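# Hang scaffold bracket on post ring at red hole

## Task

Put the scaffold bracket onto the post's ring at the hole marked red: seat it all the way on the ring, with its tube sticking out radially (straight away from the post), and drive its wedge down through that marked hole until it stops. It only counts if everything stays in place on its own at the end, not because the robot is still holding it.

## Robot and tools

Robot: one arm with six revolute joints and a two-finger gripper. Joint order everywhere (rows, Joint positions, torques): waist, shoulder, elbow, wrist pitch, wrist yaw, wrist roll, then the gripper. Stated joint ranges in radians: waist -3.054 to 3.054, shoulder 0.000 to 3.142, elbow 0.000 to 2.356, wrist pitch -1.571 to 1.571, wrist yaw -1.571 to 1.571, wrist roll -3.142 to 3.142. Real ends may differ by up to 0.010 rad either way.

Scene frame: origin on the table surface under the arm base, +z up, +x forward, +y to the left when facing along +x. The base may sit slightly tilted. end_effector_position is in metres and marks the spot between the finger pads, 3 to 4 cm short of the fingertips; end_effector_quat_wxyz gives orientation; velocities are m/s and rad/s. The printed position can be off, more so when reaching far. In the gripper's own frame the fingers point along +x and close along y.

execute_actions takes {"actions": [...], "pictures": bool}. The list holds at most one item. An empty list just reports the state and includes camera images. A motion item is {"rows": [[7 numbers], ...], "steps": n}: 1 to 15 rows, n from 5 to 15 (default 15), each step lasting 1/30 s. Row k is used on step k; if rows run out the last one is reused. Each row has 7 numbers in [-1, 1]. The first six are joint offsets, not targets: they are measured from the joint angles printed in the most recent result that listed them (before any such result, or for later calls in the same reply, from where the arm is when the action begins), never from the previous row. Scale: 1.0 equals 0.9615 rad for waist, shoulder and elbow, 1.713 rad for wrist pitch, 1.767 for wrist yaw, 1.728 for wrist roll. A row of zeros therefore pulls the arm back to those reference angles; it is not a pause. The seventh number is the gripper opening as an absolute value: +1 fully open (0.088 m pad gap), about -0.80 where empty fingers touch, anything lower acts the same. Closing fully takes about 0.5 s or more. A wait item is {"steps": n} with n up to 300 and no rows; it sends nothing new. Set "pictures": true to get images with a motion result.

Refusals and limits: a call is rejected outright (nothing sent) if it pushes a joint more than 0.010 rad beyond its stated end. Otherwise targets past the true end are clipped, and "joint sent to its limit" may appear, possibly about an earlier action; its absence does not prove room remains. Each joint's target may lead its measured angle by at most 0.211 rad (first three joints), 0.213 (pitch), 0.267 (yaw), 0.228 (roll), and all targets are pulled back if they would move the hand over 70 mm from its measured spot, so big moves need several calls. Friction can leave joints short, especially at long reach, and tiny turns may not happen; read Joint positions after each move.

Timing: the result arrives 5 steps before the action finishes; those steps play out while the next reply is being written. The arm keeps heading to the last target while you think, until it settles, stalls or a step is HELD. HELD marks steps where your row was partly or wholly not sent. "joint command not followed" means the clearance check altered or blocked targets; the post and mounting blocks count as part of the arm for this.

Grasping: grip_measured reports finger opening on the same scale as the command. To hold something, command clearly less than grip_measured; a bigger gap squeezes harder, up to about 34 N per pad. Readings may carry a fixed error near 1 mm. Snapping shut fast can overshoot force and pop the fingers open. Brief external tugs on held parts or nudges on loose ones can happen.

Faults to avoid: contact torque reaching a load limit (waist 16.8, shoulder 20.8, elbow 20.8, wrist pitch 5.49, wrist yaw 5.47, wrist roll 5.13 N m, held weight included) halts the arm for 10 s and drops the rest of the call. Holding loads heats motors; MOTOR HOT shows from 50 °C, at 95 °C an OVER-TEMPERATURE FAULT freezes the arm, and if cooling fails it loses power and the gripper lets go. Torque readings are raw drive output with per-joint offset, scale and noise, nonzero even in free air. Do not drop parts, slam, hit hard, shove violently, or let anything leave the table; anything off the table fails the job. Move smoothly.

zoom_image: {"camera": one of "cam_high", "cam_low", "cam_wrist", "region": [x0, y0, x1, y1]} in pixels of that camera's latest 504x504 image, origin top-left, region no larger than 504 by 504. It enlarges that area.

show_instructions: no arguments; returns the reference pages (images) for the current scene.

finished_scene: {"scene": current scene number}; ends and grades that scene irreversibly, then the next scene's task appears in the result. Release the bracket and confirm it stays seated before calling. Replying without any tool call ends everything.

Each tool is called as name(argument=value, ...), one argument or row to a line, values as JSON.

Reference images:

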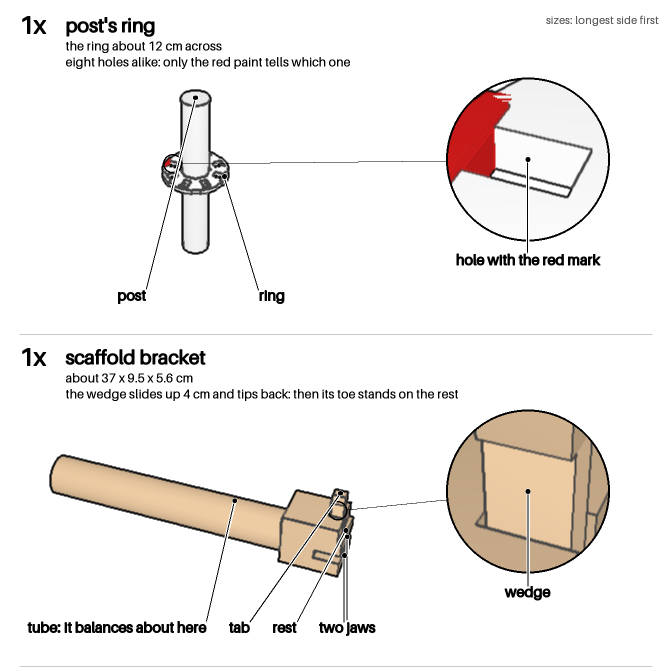

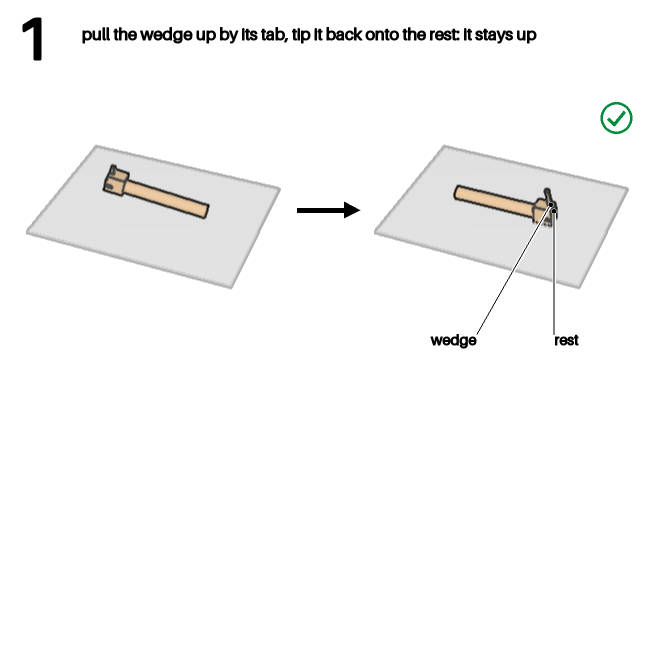

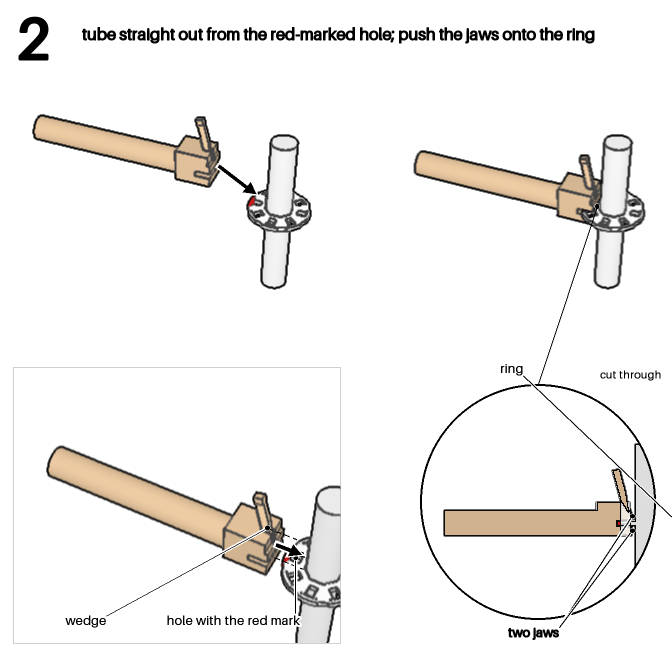

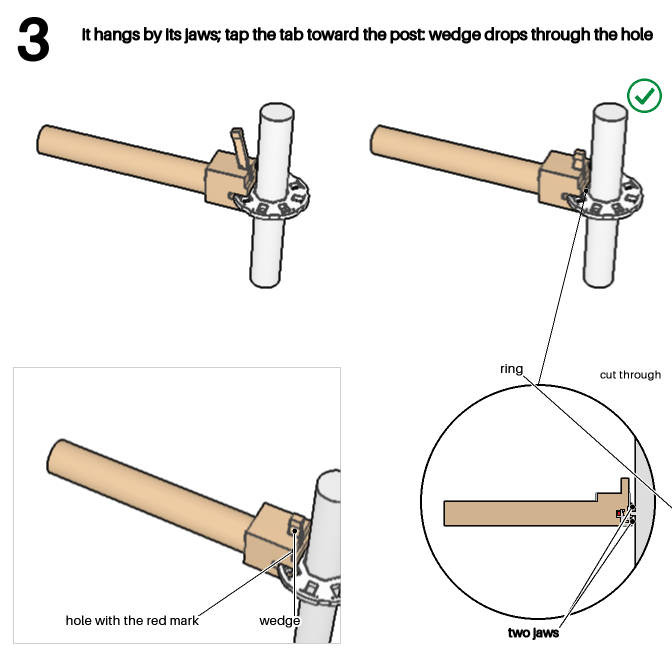

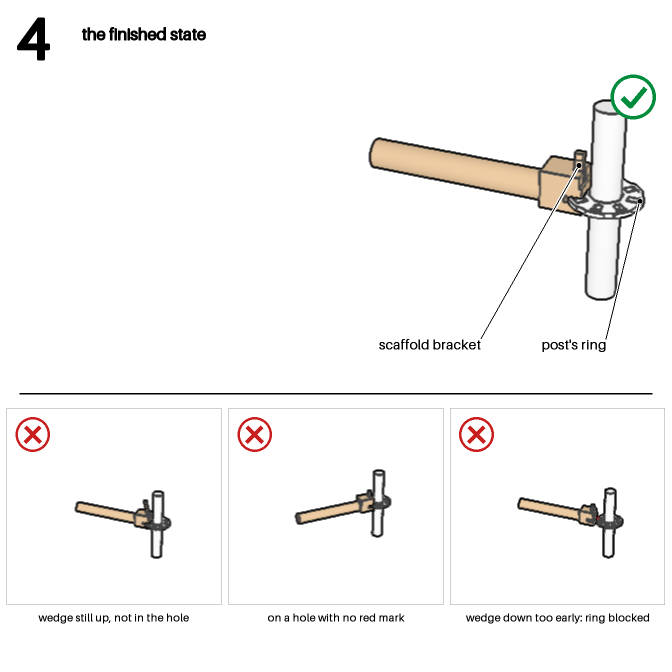

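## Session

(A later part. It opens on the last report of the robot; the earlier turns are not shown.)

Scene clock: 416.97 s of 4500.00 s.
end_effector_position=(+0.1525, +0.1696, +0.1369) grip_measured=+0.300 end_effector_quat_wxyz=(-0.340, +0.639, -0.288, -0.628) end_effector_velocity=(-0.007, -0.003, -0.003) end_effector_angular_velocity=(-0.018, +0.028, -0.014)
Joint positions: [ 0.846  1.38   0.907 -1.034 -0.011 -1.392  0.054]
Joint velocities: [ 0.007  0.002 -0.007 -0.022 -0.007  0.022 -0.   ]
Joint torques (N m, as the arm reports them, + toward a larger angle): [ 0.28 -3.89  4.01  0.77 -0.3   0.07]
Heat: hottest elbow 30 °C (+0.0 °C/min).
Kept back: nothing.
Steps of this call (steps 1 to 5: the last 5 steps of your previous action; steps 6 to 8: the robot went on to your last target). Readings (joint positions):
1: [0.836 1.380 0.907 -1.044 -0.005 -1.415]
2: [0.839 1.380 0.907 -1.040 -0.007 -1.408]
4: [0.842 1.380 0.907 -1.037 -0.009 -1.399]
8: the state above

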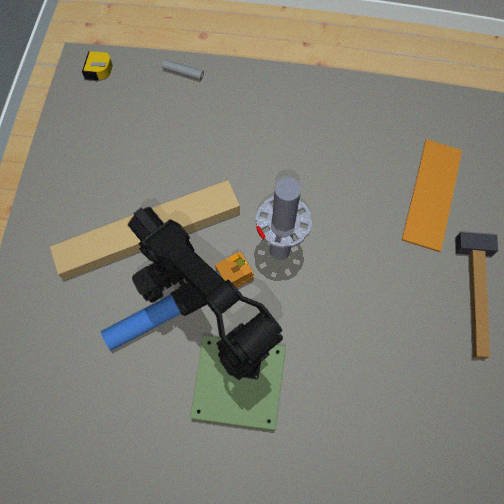

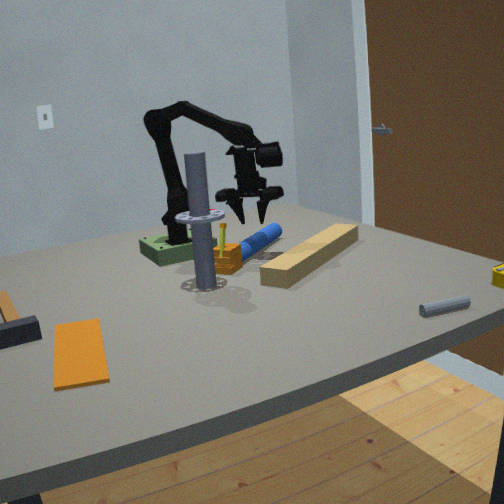

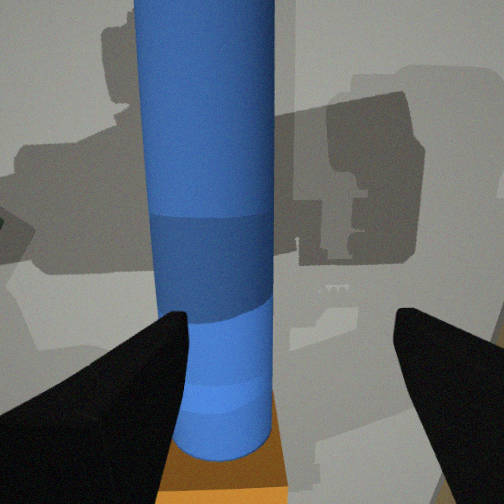

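execute_actions(
  actions=[
    {"rows": [[0.02,-0.085,-0.10,0.01,0,0.012,0.3]], "steps": 14},
  ],
  pictures=true,
)

Scene clock: 417.60 s of 4500.00 s.
end_effector_position=(+0.1371, +0.1578, +0.1291) grip_measured=+0.300 end_effector_quat_wxyz=(-0.340, +0.638, -0.288, -0.628) end_effector_velocity=(-0.006, -0.004, +0.004) end_effector_angular_velocity=(+0.022, -0.008, -0.019)
Joint positions: [ 0.862  1.309  0.822 -1.021 -0.012 -1.375  0.054]
Joint velocities: [ 0.002 -0.051 -0.022 -0.007 -0.007  0.022 -0.   ]
Joint torques (N m, as the arm reports them, + toward a larger angle): [ 0.16 -4.9   3.85  0.83 -0.12  0.06]
Heat: hottest elbow 30 °C (+0.0 °C/min).
Steps of this call (steps 1 to 10: the robot went on to your last target; steps 11 to 19: the first 9 steps of this action). Readings (joint positions):
11: [0.849 1.370 0.895 -1.023 -0.012 -1.386]
12: [0.852 1.354 0.876 -1.016 -0.012 -1.382]
14: [0.858 1.325 0.844 -1.024 -0.012 -1.379]
18: [0.861 1.310 0.823 -1.022 -0.012 -1.375]
19: the state above

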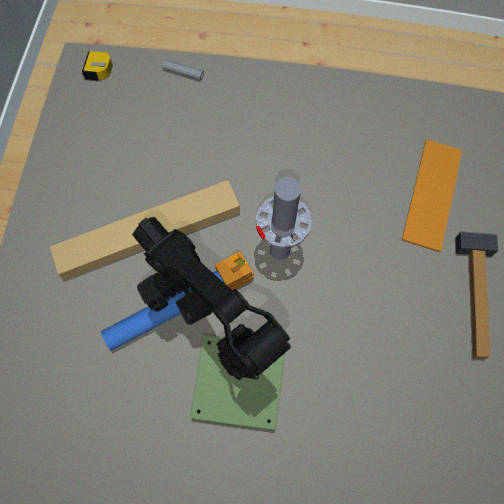

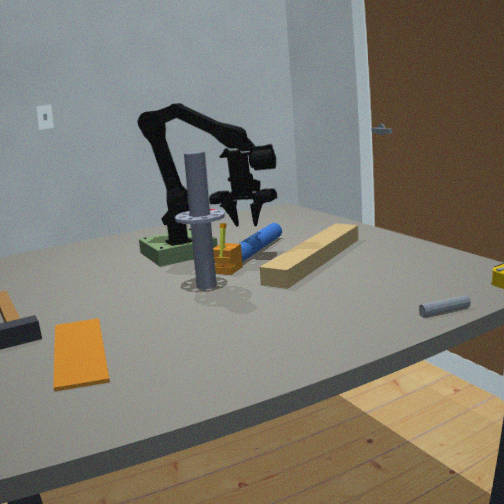

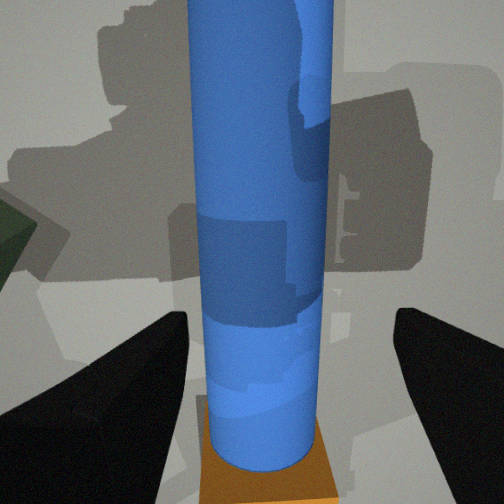

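execute_actions(
  actions=[
    {"rows": [[0,0.03,-0.08,0.06,0,0,0.3],[0,0.06,-0.15,0.12,0,0,0.3],[0,0.079,-0.19,0.15,0,0,0.3]], "steps": 14},
  ],
  pictures=true,
)

Scene clock: 418.10 s of 4500.00 s.
end_effector_position=(+0.1338, +0.1536, +0.0760) grip_measured=+0.300 end_effector_quat_wxyz=(-0.337, +0.637, -0.291, -0.629) end_effector_velocity=(+0.026, +0.030, -0.007) end_effector_angular_velocity=(+0.153, -0.125, -0.008)
Joint positions: [ 0.862  1.379  0.649 -0.787 -0.012 -1.374  0.054]
Joint velocities: [-0.002  0.007 -0.037  0.242 -0.007  0.007 -0.   ]
Joint torques (N m, as the arm reports them, + toward a larger angle): [-0.1  -3.67  3.83  0.89 -0.17 -0.03]
Heat: hottest elbow 30 °C (+0.0 °C/min).
Steps of this call (steps 1 to 5: the last 5 steps of your previous action; step 6: the robot went on to your last target; steps 7 to 15: the first 9 steps of this action). Readings (joint positions):
7: [0.862 1.306 0.811 -1.001 -0.012 -1.374]
8: [0.862 1.310 0.788 -0.950 -0.012 -1.374]
10: [0.862 1.338 0.730 -0.854 -0.012 -1.374]
14: [0.862 1.378 0.652 -0.797 -0.012 -1.374]
15: the state above

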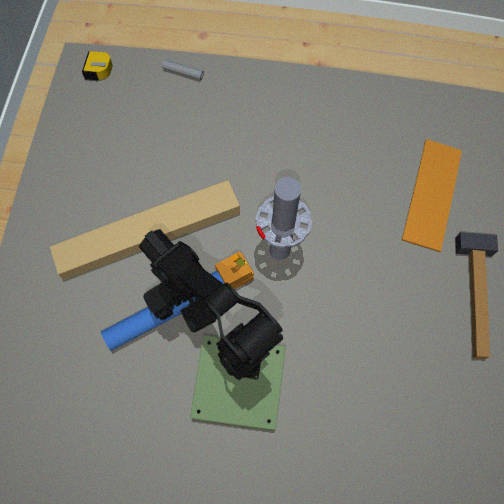

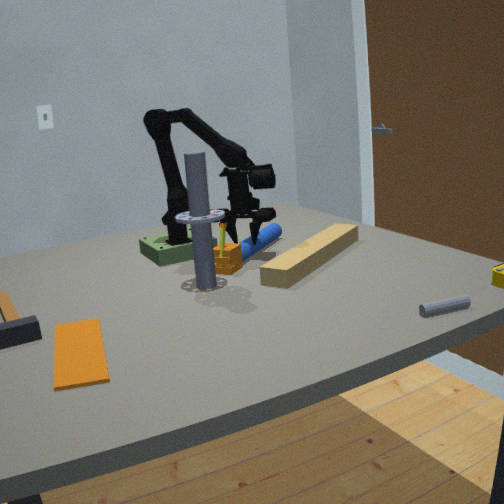

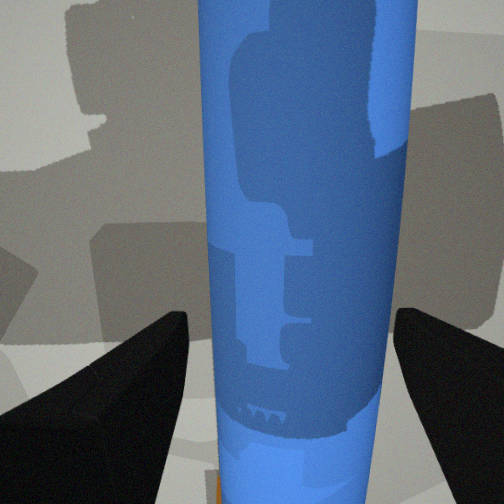

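execute_actions(
  actions=[
    {"rows": [[0,0,-0.012,0.012,0,0,0.3],[0,0,-0.012,0.012,0,0,0.3],[0,0,-0.012,0.012,0,0,0.3],[0,0,-0.012,0.012,0,0,0.0],[0,0,-0.012,0.012,0,0,-0.3],[0,0,-0.012,0.012,0,0,-0.6],[0,0,-0.012,0.012,0,0,-1]], "steps": 15},
  ],
)

execute_actions(
  actions=[
    {"rows": [[0,0,0.0,0.0,0,0,-1]], "steps": 8},
  ],
)

Scene clock: 418.60 s of 4500.00 s.
end_effector_position=(+0.1356, +0.1557, +0.0757) grip_measured=+0.097 end_effector_quat_wxyz=(-0.342, +0.638, -0.286, -0.627) end_effector_velocity=(-0.002, -0.001, -0.000) end_effector_angular_velocity=(-0.001, +0.010, +0.005)
Joint positions: [ 0.862  1.379  0.646 -0.77  -0.012 -1.374  0.044]
Joint velocities: [-0.002 -0.002 -0.002 -0.007 -0.007 -0.007 -0.   ]
Joint torques (N m, as the arm reports them, + toward a larger angle): [-0.12 -4.25  3.4   0.88 -0.15 -0.02]
Heat: hottest elbow 30 °C (+0.0 °C/min).
Steps of this call (steps 1 to 5: the last 5 steps of your previous action; steps 6 to 15: the first 10 steps of this action). Readings (joint positions):
6: [0.862 1.379 0.648 -0.769 -0.012 -1.374]
7: [0.862 1.379 0.648 -0.769 -0.012 -1.374]
9: [0.862 1.379 0.647 -0.769 -0.012 -1.374]
13: [0.862 1.379 0.646 -0.770 -0.012 -1.374]
15: the state above

Scene clock: 418.87 s of 4500.00 s.
end_effector_position=(+0.1356, +0.1557, +0.0757) grip_measured=+0.097 end_effector_quat_wxyz=(-0.342, +0.638, -0.286, -0.627) end_effector_velocity=(-0.005, -0.003, -0.001) end_effector_angular_velocity=(-0.011, +0.021, -0.004)
Joint positions: [ 0.862  1.379  0.646 -0.77  -0.012 -1.374  0.044]
Joint velocities: [ 0.002 -0.002 -0.002 -0.022 -0.007  0.007  0.   ]
Joint torques (N m, as the arm reports them, + toward a larger angle): [-0.06 -4.21  4.13  0.73 -0.15 -0.01]
Heat: hottest elbow 30 °C (+0.0 °C/min).
Steps of this call (steps 1 to 5: the last 5 steps of your previous action; steps 6 to 8: the first 3 steps of this action, its rows measured from where the robot was after step 5). Readings (joint positions):
5: [0.862 1.379 0.646 -0.770 -0.012 -1.374]
6: [0.862 1.379 0.646 -0.770 -0.012 -1.374]
7: [0.862 1.379 0.646 -0.770 -0.012 -1.374]
8: the state above

execute_actions(
  actions=[
    {"rows": [[0,0,0.0,0.0,0,0,0.35],[0,0,0.0,0.0,0,0,0.35],[0,0,0.0,0.0,0,0,0.35],[0,0,0.0,0.0,0,0,0.35],[0,0,0.0,0.0,0,0,0.35],[0,0.01,-0.02,0.015,0,0,0.35],[0,0.012,-0.035,0.028,0,0,0.35]], "steps": 15},
  ],
)

execute_actions(
  actions=[
    {"rows": [[0,0,0.0,0.0,0,0,0.35],[0,0,0.0,0.0,0,0,0.35],[0,0,0.0,0.0,0,0,0.0],[0,0,0.0,0.0,0,0,-0.4],[0,0,0.0,0.0,0,0,-1]], "steps": 15},
  ],
  pictures=true,
)

Scene clock: 419.57 s of 4500.00 s.
end_effector_position=(+0.1386, +0.1590, +0.0737) grip_measured=+0.187 end_effector_quat_wxyz=(-0.351, +0.640, -0.277, -0.624) end_effector_velocity=(+0.013, +0.015, -0.046) end_effector_angular_velocity=(+0.078, -0.063, +0.021)
Joint positions: [ 0.862  1.379  0.635 -0.732 -0.012 -1.374  0.048]
Joint velocities: [-0.002  0.105 -0.139  0.344 -0.007 -0.022  0.138]
Joint torques (N m, as the arm reports them, + toward a larger angle): [-0.03 -3.79  3.15  0.39 -0.13 -0.01]
Heat: hottest elbow 30 °C (+0.0 °C/min).
Steps of this call (steps 1 to 5: the last 5 steps of your previous action; steps 6 to 11: the robot went on to your last target; steps 12 to 21: the first 10 steps of this action). Readings (joint positions):
12: [0.862 1.379 0.646 -0.770 -0.012 -1.374]
13: [0.862 1.379 0.646 -0.770 -0.012 -1.374]
15: [0.862 1.379 0.646 -0.770 -0.012 -1.374]
19: [0.862 1.378 0.641 -0.764 -0.012 -1.374]
21: the state above

Scene clock: 420.07 s of 4500.00 s.
end_effector_position=(+0.1368, +0.1570, +0.0701) grip_measured=+0.181 end_effector_quat_wxyz=(-0.348, +0.640, -0.280, -0.626) end_effector_velocity=(+0.002, +0.003, +0.000) end_effector_angular_velocity=(+0.022, -0.009, -0.009)
Joint positions: [ 0.862  1.383  0.623 -0.724 -0.012 -1.375  0.048]
Joint velocities: [-0.002 -0.002 -0.002  0.022 -0.007  0.007  0.   ]
Joint torques (N m, as the arm reports them, + toward a larger angle): [-0.07 -4.14  4.16  0.52 -0.12  0.  ]
Heat: hottest elbow 30 °C (+0.0 °C/min).
Steps of this call (steps 1 to 5: the last 5 steps of your previous action; steps 6 to 15: the first 10 steps of this action, its rows measured from where the robot was after step 5). Readings (joint positions):
5: [0.862 1.383 0.623 -0.726 -0.012 -1.374]
6: [0.862 1.383 0.623 -0.726 -0.012 -1.374]
7: [0.862 1.383 0.623 -0.726 -0.012 -1.374]
9: [0.862 1.383 0.623 -0.723 -0.012 -1.374]
13: [0.862 1.383 0.623 -0.724 -0.012 -1.375]
15: the state above

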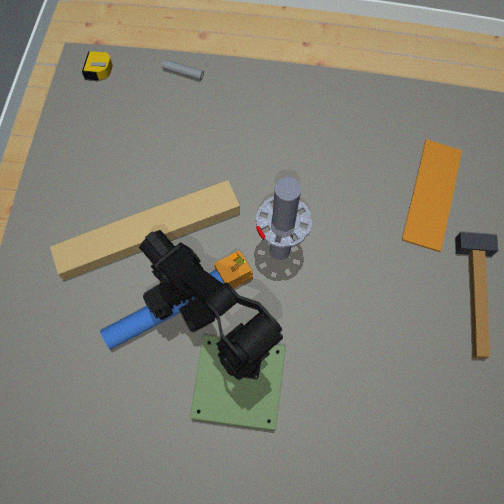

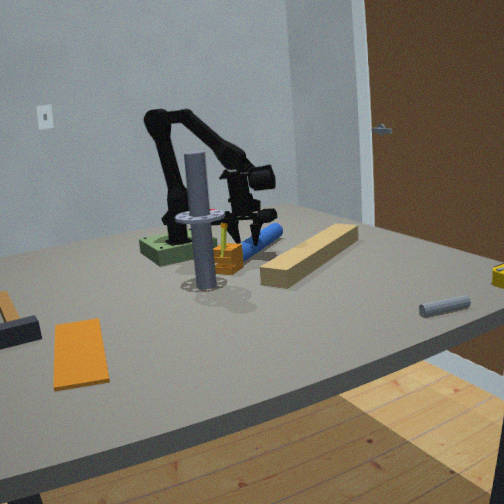

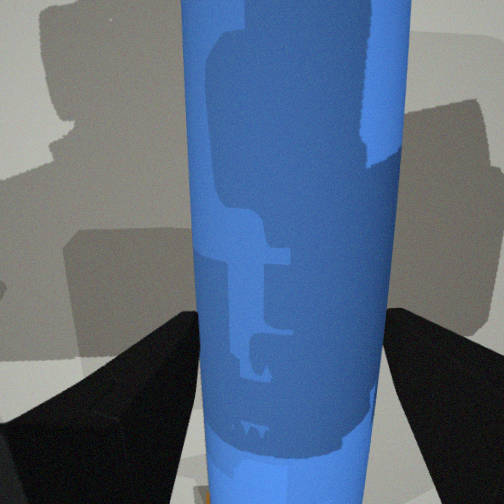

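execute_actions(
  actions=[
    {"rows": [[0,-0.005,0.04,-0.025,0,0,-1],[0,-0.01,0.10,-0.064,0,0,-1],[-0.01,-0.02,0.17,-0.108,0,0,-1],[-0.02,-0.03,0.24,-0.153,0,-0.005,-1],[-0.03,-0.04,0.31,-0.198,0,-0.01,-1],[-0.04,-0.05,0.38,-0.243,0,-0.012,-1],[-0.05,-0.06,0.45,-0.287,0,-0.015,-1],[-0.055,-0.065,0.51,-0.325,0,-0.018,-1],[-0.061,-0.071,0.564,-0.36,0,-0.02,-1]], "steps": 15},
  ],
)

execute_actions(
  actions=[
    {"steps":12},
  ],
  pictures=true,
)

zoom_image(
  camera="cam_low",
  region=[160, 140, 290, 260],
)

zoom_image(
  camera="cam_high",
  region=[180, 170, 320, 290],
)

Scene clock: 421.40 s of 4500.00 s.
end_effector_position=(+0.1525, +0.1612, +0.1695) grip_measured=+0.180 end_effector_quat_wxyz=(-0.344, +0.634, -0.297, -0.626) end_effector_velocity=(+0.035, -0.011, +0.457) end_effector_angular_velocity=(+0.124, -0.096, -0.076)
Joint positions: [ 0.818  1.343  1.009 -1.183 -0.013 -1.399  0.048]
Joint velocities: [-0.173 -0.217  1.643 -1.707 -0.022 -0.095 -0.001]
Joint torques (N m, as the arm reports them, + toward a larger angle): [-0.14 -5.73  5.56  0.13 -0.1  -0.09]
Heat: hottest elbow 30 °C (+0.0 °C/min).
Steps of this call (steps 1 to 5: the last 5 steps of your previous action; steps 6 to 15: the robot went on to your last target; steps 16 to 30: nothing new was sent; steps 31 to 40: the first 10 steps of this action). Readings (joint positions):
31: [0.862 1.383 0.627 -0.728 -0.012 -1.375]
32: [0.862 1.384 0.640 -0.753 -0.013 -1.375]
34: [0.859 1.384 0.697 -0.857 -0.013 -1.375]
38: [0.832 1.360 0.898 -1.071 -0.013 -1.391]
40: the state above

Scene clock: 421.80 s of 4500.00 s.
end_effector_position=(+0.1512, +0.1566, +0.2087) grip_measured=+0.180 end_effector_quat_wxyz=(-0.348, +0.635, -0.295, -0.624) end_effector_velocity=(-0.004, -0.004, +0.003) end_effector_angular_velocity=(-0.011, +0.020, +0.005)
Joint positions: [ 0.807  1.318  1.146 -1.334 -0.013 -1.407  0.048]
Joint velocities: [-0.002 -0.002  0.012 -0.037 -0.007 -0.007  0.   ]
Joint torques (N m, as the arm reports them, + toward a larger angle): [-0.4  -4.69  6.41  0.38 -0.09 -0.07]
Heat: hottest elbow 30 °C (+0.0 °C/min).
Kept back: nothing.
Steps of this call (steps 1 to 5: the last 5 steps of your previous action; steps 6 to 12: the robot went on to your last target). Readings (joint positions):
1: [0.813 1.336 1.056 -1.229 -0.013 -1.401]
2: [0.811 1.328 1.092 -1.257 -0.013 -1.403]
4: [0.808 1.318 1.132 -1.294 -0.013 -1.405]
8: [0.807 1.318 1.143 -1.330 -0.013 -1.406]
12: the state above

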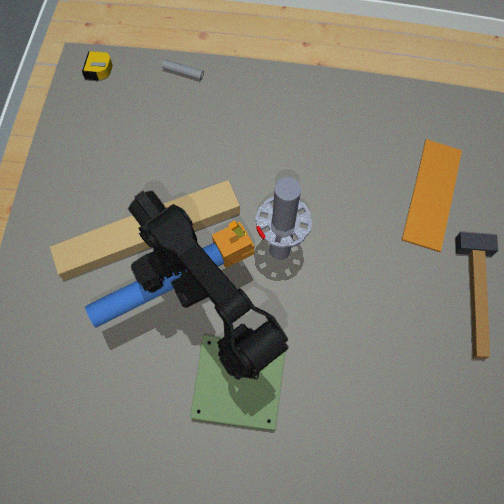

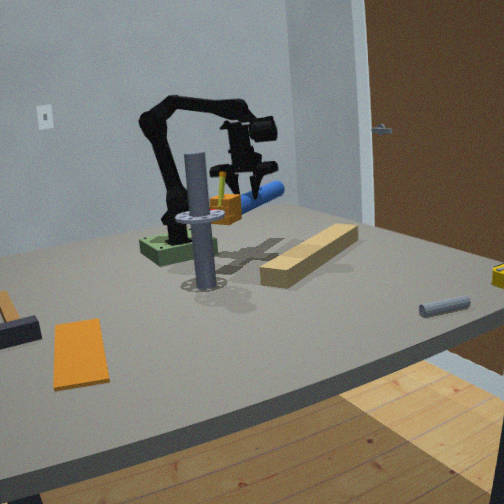

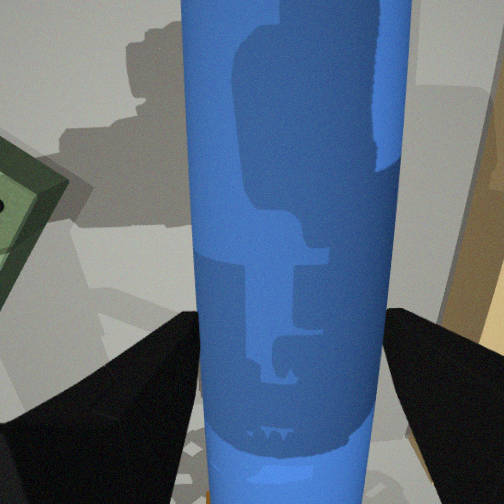

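Region (160, 140, 290, 260) of cam_low's 504x504 image, scaled by 3.877, with more detail than that image has; it fills the top 465 rows of this view, and the rest is white.

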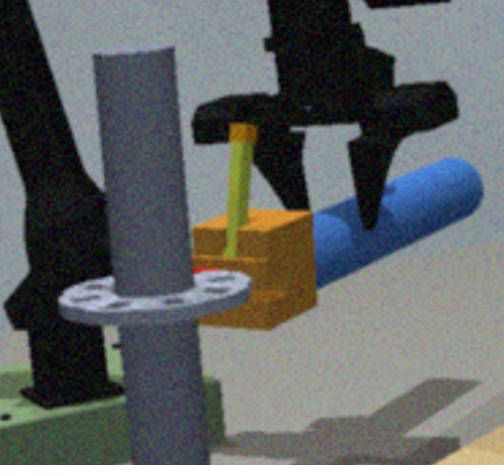

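Region (180, 170, 320, 290) of cam_high's 504x504 image, scaled by 3.600, with more detail than that image has; it fills the top 432 rows of this view, and the rest is white.

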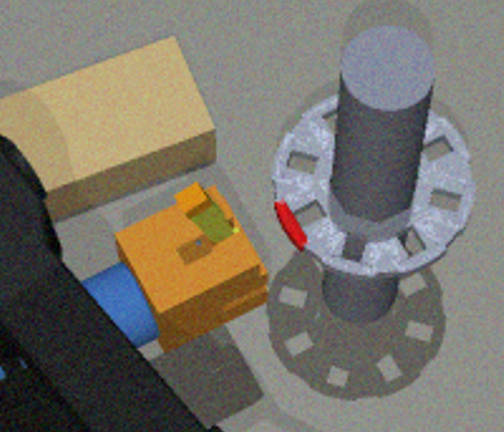

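execute_actions(
  actions=[
    {"rows": [[0,-0.03,-0.006,-0.003,0,0,-1]], "steps": 12},
  ],
)

execute_actions(
  actions=[
    {"steps":6},
  ],
  pictures=true,
)

zoom_image(
  camera="cam_low",
  region=[160, 140, 290, 260],
)

zoom_image(
  camera="cam_high",
  region=[180, 170, 320, 290],
)

Scene clock: 422.57 s of 4500.00 s.
end_effector_position=(+0.1497, +0.1549, +0.2107) grip_measured=+0.179 end_effector_quat_wxyz=(-0.351, +0.635, -0.292, -0.623) end_effector_velocity=(-0.005, -0.001, -0.000) end_effector_angular_velocity=(+0.023, +0.006, +0.021)
Joint positions: [ 0.806  1.303  1.142 -1.338 -0.013 -1.407  0.048]
Joint velocities: [-0.002 -0.027 -0.022  0.007 -0.022 -0.022 -0.   ]
Joint torques (N m, as the arm reports them, + toward a larger angle): [-0.07 -5.72  4.64  0.5  -0.14 -0.01]
Heat: hottest elbow 30 °C (+0.0 °C/min).
Steps of this call (steps 1 to 16: the robot went on to your last target; steps 17 to 23: the first 7 steps of this action). Readings (joint positions):
17: [0.806 1.316 1.148 -1.338 -0.013 -1.407]
18: [0.806 1.314 1.146 -1.338 -0.013 -1.407]
20: [0.806 1.308 1.144 -1.338 -0.013 -1.407]
23: the state above

Scene clock: 422.77 s of 4500.00 s.
end_effector_position=(+0.1493, +0.1545, +0.2102) grip_measured=+0.179 end_effector_quat_wxyz=(-0.350, +0.635, -0.293, -0.623) end_effector_velocity=(-0.003, -0.002, -0.001) end_effector_angular_velocity=(-0.000, +0.010, +0.005)
Joint positions: [ 0.806  1.302  1.14  -1.338 -0.013 -1.407  0.048]
Joint velocities: [-0.002 -0.007 -0.007 -0.007 -0.007 -0.007 -0.   ]
Joint torques (N m, as the arm reports them, + toward a larger angle): [-0.06 -5.85  4.85  0.5  -0.16 -0.02]
Heat: hottest elbow 30 °C (+0.0 °C/min).
Kept back: nothing.
Steps of this call (steps 1 to 5: the last 5 steps of your previous action; step 6: the robot went on to your last target). Readings (joint positions):
1: [0.806 1.302 1.142 -1.338 -0.013 -1.407]
2: [0.806 1.302 1.141 -1.338 -0.013 -1.407]
4: [0.806 1.302 1.140 -1.338 -0.013 -1.407]
6: the state above

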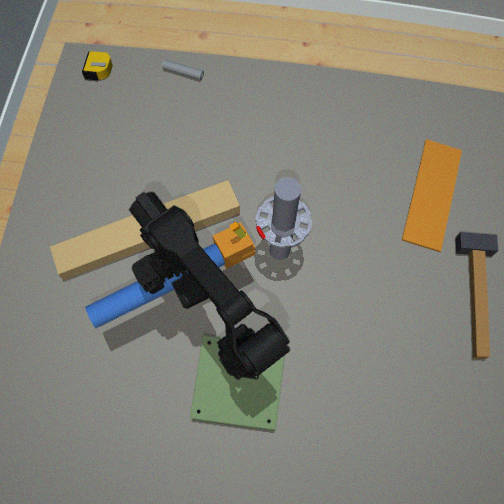

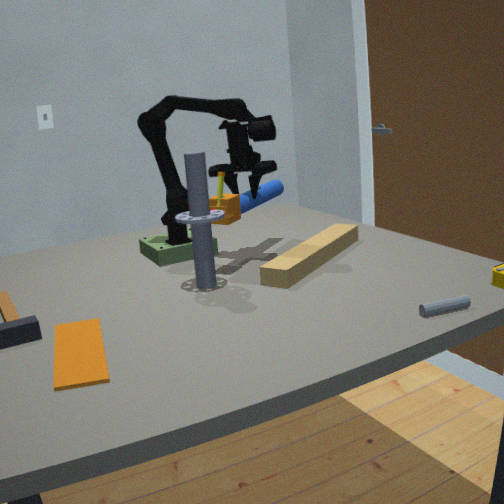

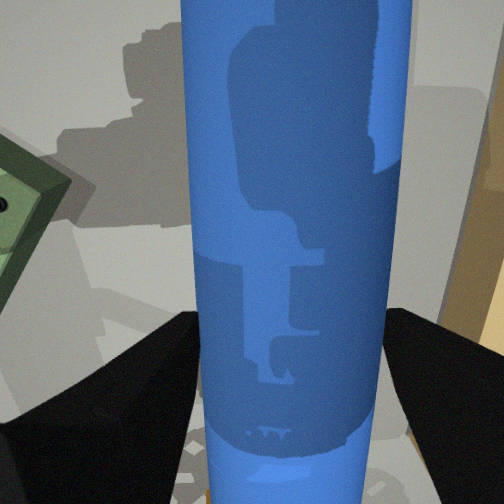

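Region (160, 140, 290, 260) of cam_low's 504x504 image, scaled by 3.877, with more detail than that image has; it fills the top 465 rows of this view, and the rest is white.

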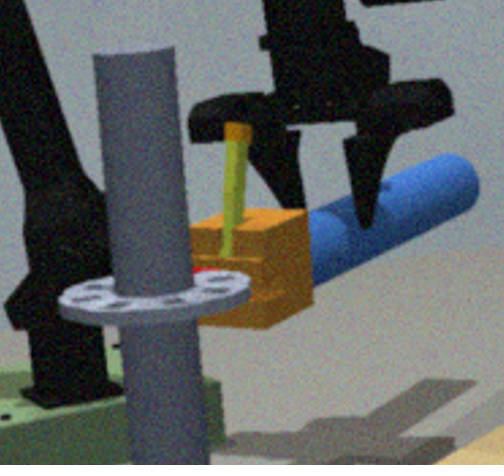

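Region (180, 170, 320, 290) of cam_high's 504x504 image, scaled by 3.600, with more detail than that image has; it fills the top 432 rows of this view, and the rest is white.

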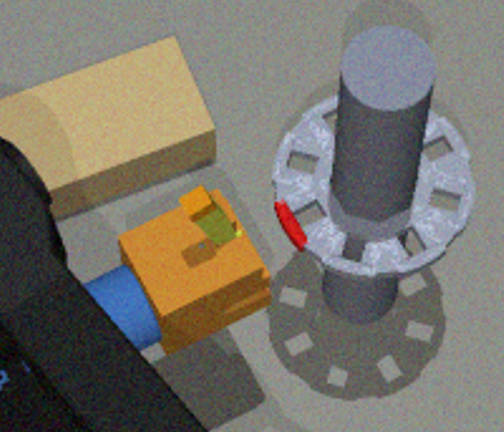

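execute_actions(
  actions=[
    {"rows": [[-0.06,-0.02,0.012,-0.012,0,-0.033,-1]], "steps": 14},
  ],
)

execute_actions(
  actions=[
    {"steps":6},
  ],
  pictures=true,
)

zoom_image(
  camera="cam_low",
  region=[160, 140, 290, 260],
)

zoom_image(
  camera="cam_high",
  region=[180, 170, 320, 290],
)

Scene clock: 423.30 s of 4500.00 s.
end_effector_position=(+0.1537, +0.1440, +0.2112) grip_measured=+0.179 end_effector_quat_wxyz=(-0.347, +0.634, -0.296, -0.624) end_effector_velocity=(-0.002, -0.006, +0.000) end_effector_angular_velocity=(-0.007, +0.016, +0.015)
Joint positions: [ 0.754  1.295  1.14  -1.355 -0.018 -1.459  0.048]
Joint velocities: [-0.022 -0.007 -0.002 -0.022 -0.007 -0.037 -0.   ]
Joint torques (N m, as the arm reports them, + toward a larger angle): [-0.48 -5.6   5.79  0.43  0.01 -0.09]
Heat: hottest elbow 30 °C (+0.0 °C/min).
Steps of this call (steps 1 to 7: the robot went on to your last target; steps 8 to 16: the first 9 steps of this action). Readings (joint positions):
8: [0.801 1.301 1.140 -1.339 -0.017 -1.417]
9: [0.788 1.300 1.140 -1.344 -0.020 -1.432]
11: [0.767 1.297 1.140 -1.353 -0.018 -1.445]
15: [0.754 1.295 1.140 -1.354 -0.018 -1.457]
16: the state above

Scene clock: 423.50 s of 4500.00 s.
end_effector_position=(+0.1538, +0.1436, +0.2112) grip_measured=+0.179 end_effector_quat_wxyz=(-0.347, +0.634, -0.296, -0.625) end_effector_velocity=(-0.003, -0.000, -0.000) end_effector_angular_velocity=(+0.010, +0.019, +0.016)
Joint positions: [ 0.752  1.295  1.14  -1.356 -0.018 -1.461  0.048]
Joint velocities: [-0.007 -0.002 -0.002 -0.007 -0.022 -0.022 -0.   ]
Joint torques (N m, as the arm reports them, + toward a larger angle): [-0.38 -5.65  5.78  0.4   0.03 -0.1 ]
Heat: hottest elbow 30 °C (+0.0 °C/min).
Kept back: nothing.
Steps of this call (steps 1 to 5: the last 5 steps of your previous action; step 6: the robot went on to your last target). Readings (joint positions):
1: [0.753 1.295 1.140 -1.355 -0.018 -1.459]
2: [0.753 1.295 1.140 -1.356 -0.018 -1.460]
4: [0.752 1.295 1.140 -1.356 -0.018 -1.461]
6: the state above

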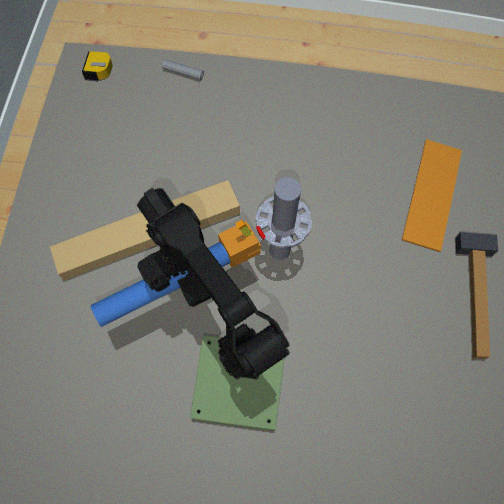

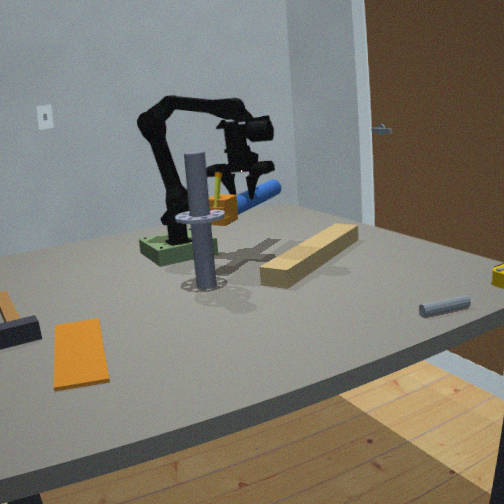

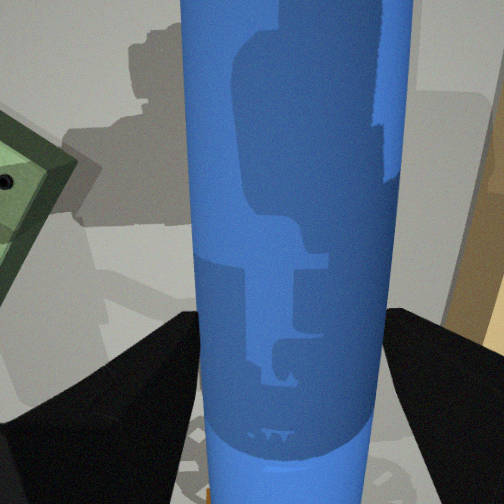

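Region (160, 140, 290, 260) of cam_low's 504x504 image, scaled by 3.877, with more detail than that image has; it fills the top 465 rows of this view, and the rest is white.

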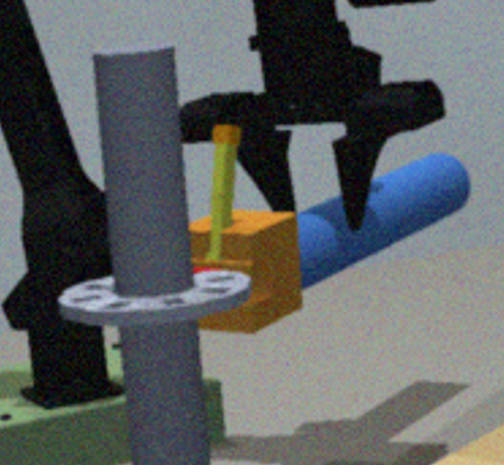

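Region (180, 170, 320, 290) of cam_high's 504x504 image, scaled by 3.600, with more detail than that image has; it fills the top 432 rows of this view, and the rest is white.

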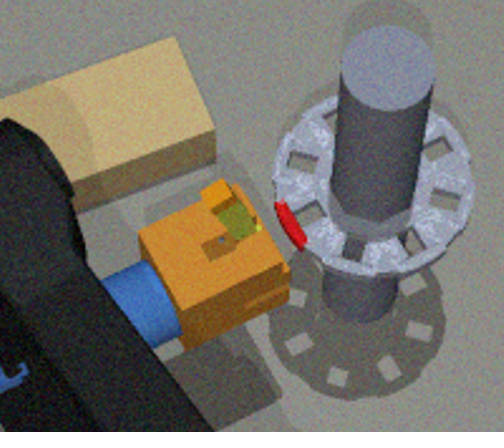

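execute_actions(
  actions=[
    {"rows": [[0,-0.014,0.026,-0.01,0,0,-1]], "steps": 12},
  ],
)

execute_actions(
  actions=[
    {"steps":6},
  ],
  pictures=true,
)

zoom_image(
  camera="cam_low",
  region=[160, 140, 290, 260],
)

Scene clock: 424.17 s of 4500.00 s.
end_effector_position=(+0.1527, +0.1425, +0.2131) grip_measured=+0.180 end_effector_quat_wxyz=(-0.345, +0.633, -0.298, -0.625) end_effector_velocity=(+0.003, +0.004, +0.005) end_effector_angular_velocity=(+0.023, -0.015, +0.005)
Joint positions: [ 0.752  1.293  1.146 -1.368 -0.018 -1.461  0.048]
Joint velocities: [-0.002 -0.002  0.017  0.007 -0.007 -0.007  0.   ]
Joint torques (N m, as the arm reports them, + toward a larger angle): [-0.09 -5.54  6.19  0.37 -0.14  0.  ]
Heat: hottest elbow 31 °C (+1.0 °C/min).
Steps of this call (steps 1 to 13: the robot went on to your last target; steps 14 to 20: the first 7 steps of this action). Readings (joint positions):
14: [0.752 1.295 1.140 -1.358 -0.018 -1.461]
15: [0.752 1.295 1.142 -1.362 -0.018 -1.461]
17: [0.752 1.294 1.144 -1.368 -0.018 -1.461]
20: the state above

Scene clock: 424.37 s of 4500.00 s.
end_effector_position=(+0.1525, +0.1424, +0.2133) grip_measured=+0.180 end_effector_quat_wxyz=(-0.345, +0.633, -0.298, -0.625) end_effector_velocity=(-0.001, -0.002, -0.000) end_effector_angular_velocity=(+0.000, +0.010, +0.000)
Joint positions: [ 0.752  1.293  1.147 -1.37  -0.018 -1.461  0.048]
Joint velocities: [-0.007 -0.002 -0.002 -0.007 -0.007 -0.007 -0.   ]
Joint torques (N m, as the arm reports them, + toward a larger angle): [-0.02 -5.61  6.38  0.42 -0.18  0.  ]
Heat: hottest elbow 31 °C (+1.0 °C/min).
Kept back: nothing.
Steps of this call (steps 1 to 5: the last 5 steps of your previous action; step 6: the robot went on to your last target). Readings (joint positions):
1: [0.752 1.293 1.147 -1.369 -0.018 -1.461]
2: [0.752 1.293 1.147 -1.369 -0.018 -1.461]
4: [0.752 1.293 1.147 -1.370 -0.018 -1.461]
6: the state above

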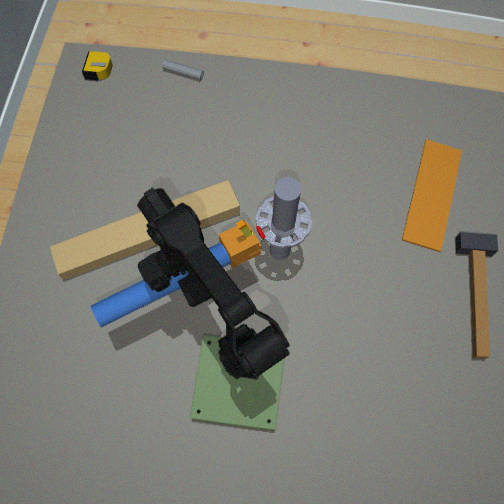

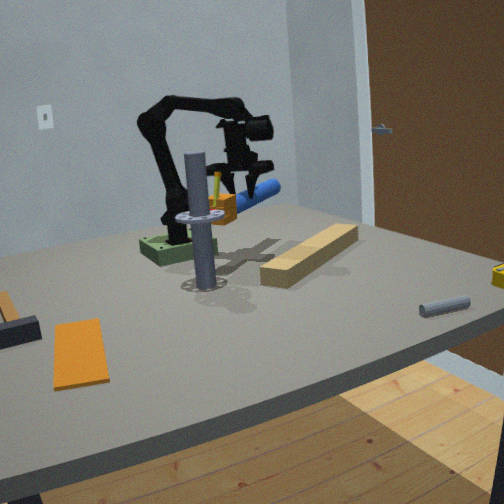

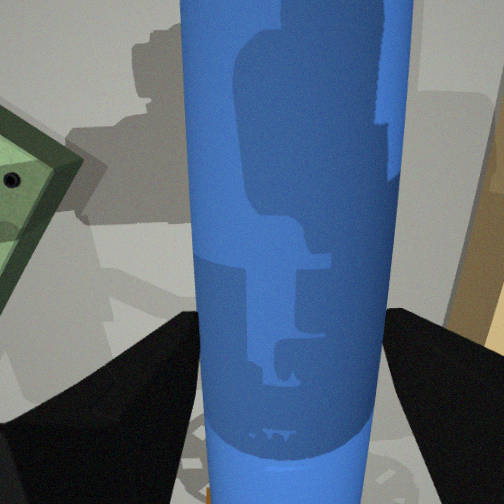

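Region (160, 140, 290, 260) of cam_low's 504x504 image, scaled by 3.877, with more detail than that image has; it fills the top 465 rows of this view, and the rest is white.

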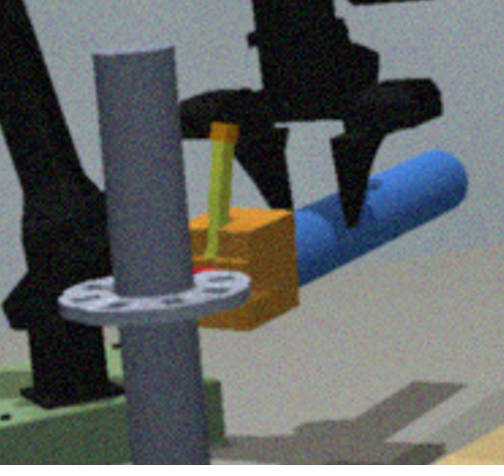

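Raise ~5 mm more.

execute_actions(
  actions=[
    {"rows": [[0,-0.015,0.028,-0.015,0,0,-1]], "steps": 12},
  ],
)

execute_actions(
  actions=[
    {"steps":6},
  ],
  pictures=true,
)

zoom_image(
  camera="cam_low",
  region=[160, 140, 290, 260],
)

Scene clock: 424.80 s of 4500.00 s.
end_effector_position=(+0.1504, +0.1405, +0.2159) grip_measured=+0.180 end_effector_quat_wxyz=(-0.343, +0.632, -0.301, -0.626) end_effector_velocity=(-0.002, -0.001, +0.005) end_effector_angular_velocity=(+0.003, +0.006, +0.020)
Joint positions: [ 0.752  1.291  1.156 -1.39  -0.018 -1.461  0.048]
Joint velocities: [-0.002 -0.002  0.017 -0.022 -0.007 -0.022  0.   ]
Joint torques (N m, as the arm reports them, + toward a larger angle): [-0.06 -5.54  6.07  0.33 -0.14  0.  ]
Heat: hottest elbow 31 °C (+1.0 °C/min).
Steps of this call (steps 1 to 6: the robot went on to your last target; steps 7 to 13: the first 7 steps of this action). Readings (joint positions):
7: [0.752 1.293 1.148 -1.373 -0.018 -1.461]
8: [0.752 1.293 1.151 -1.380 -0.018 -1.461]
10: [0.752 1.292 1.154 -1.389 -0.018 -1.461]
13: the state above

Scene clock: 425.00 s of 4500.00 s.
end_effector_position=(+0.1501, +0.1402, +0.2160) grip_measured=+0.179 end_effector_quat_wxyz=(-0.342, +0.632, -0.301, -0.627) end_effector_velocity=(+0.000, -0.003, -0.001) end_effector_angular_velocity=(-0.013, +0.005, -0.015)
Joint positions: [ 0.752  1.291  1.157 -1.393 -0.018 -1.461  0.048]
Joint velocities: [-0.007  0.002 -0.002 -0.007  0.007  0.007 -0.   ]
Joint torques (N m, as the arm reports them, + toward a larger angle): [-0.16 -5.5   6.3   0.39 -0.14 -0.01]
Heat: hottest elbow 31 °C (+1.0 °C/min).
Kept back: nothing.
Steps of this call (steps 1 to 5: the last 5 steps of your previous action; step 6: the robot went on to your last target). Readings (joint positions):
1: [0.752 1.291 1.156 -1.391 -0.018 -1.461]
2: [0.752 1.291 1.156 -1.392 -0.018 -1.461]
4: [0.752 1.291 1.157 -1.393 -0.018 -1.461]
6: the state above

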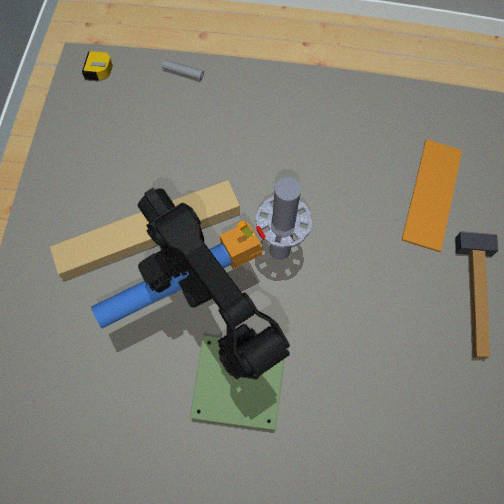

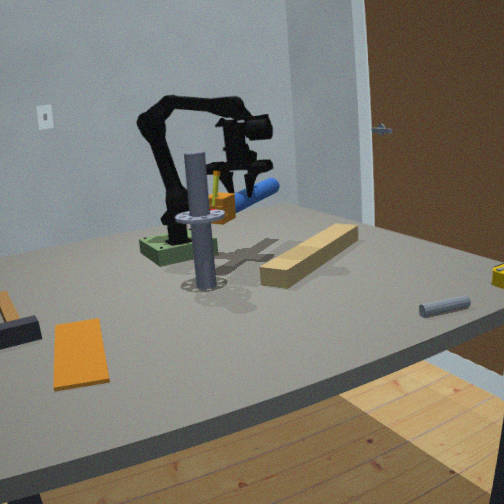

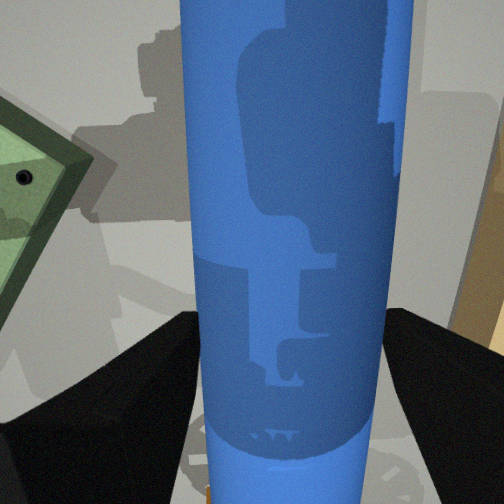

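Region (160, 140, 290, 260) of cam_low's 504x504 image, scaled by 3.877, with more detail than that image has; it fills the top 465 rows of this view, and the rest is white.

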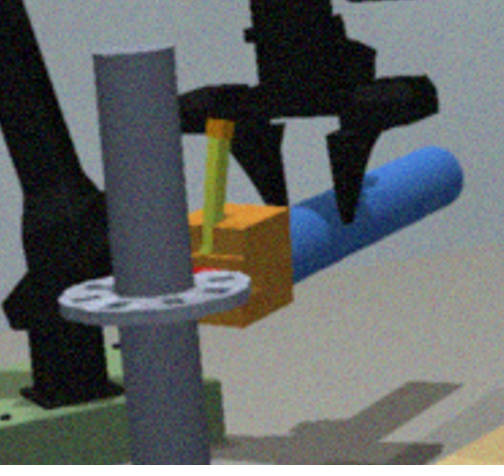

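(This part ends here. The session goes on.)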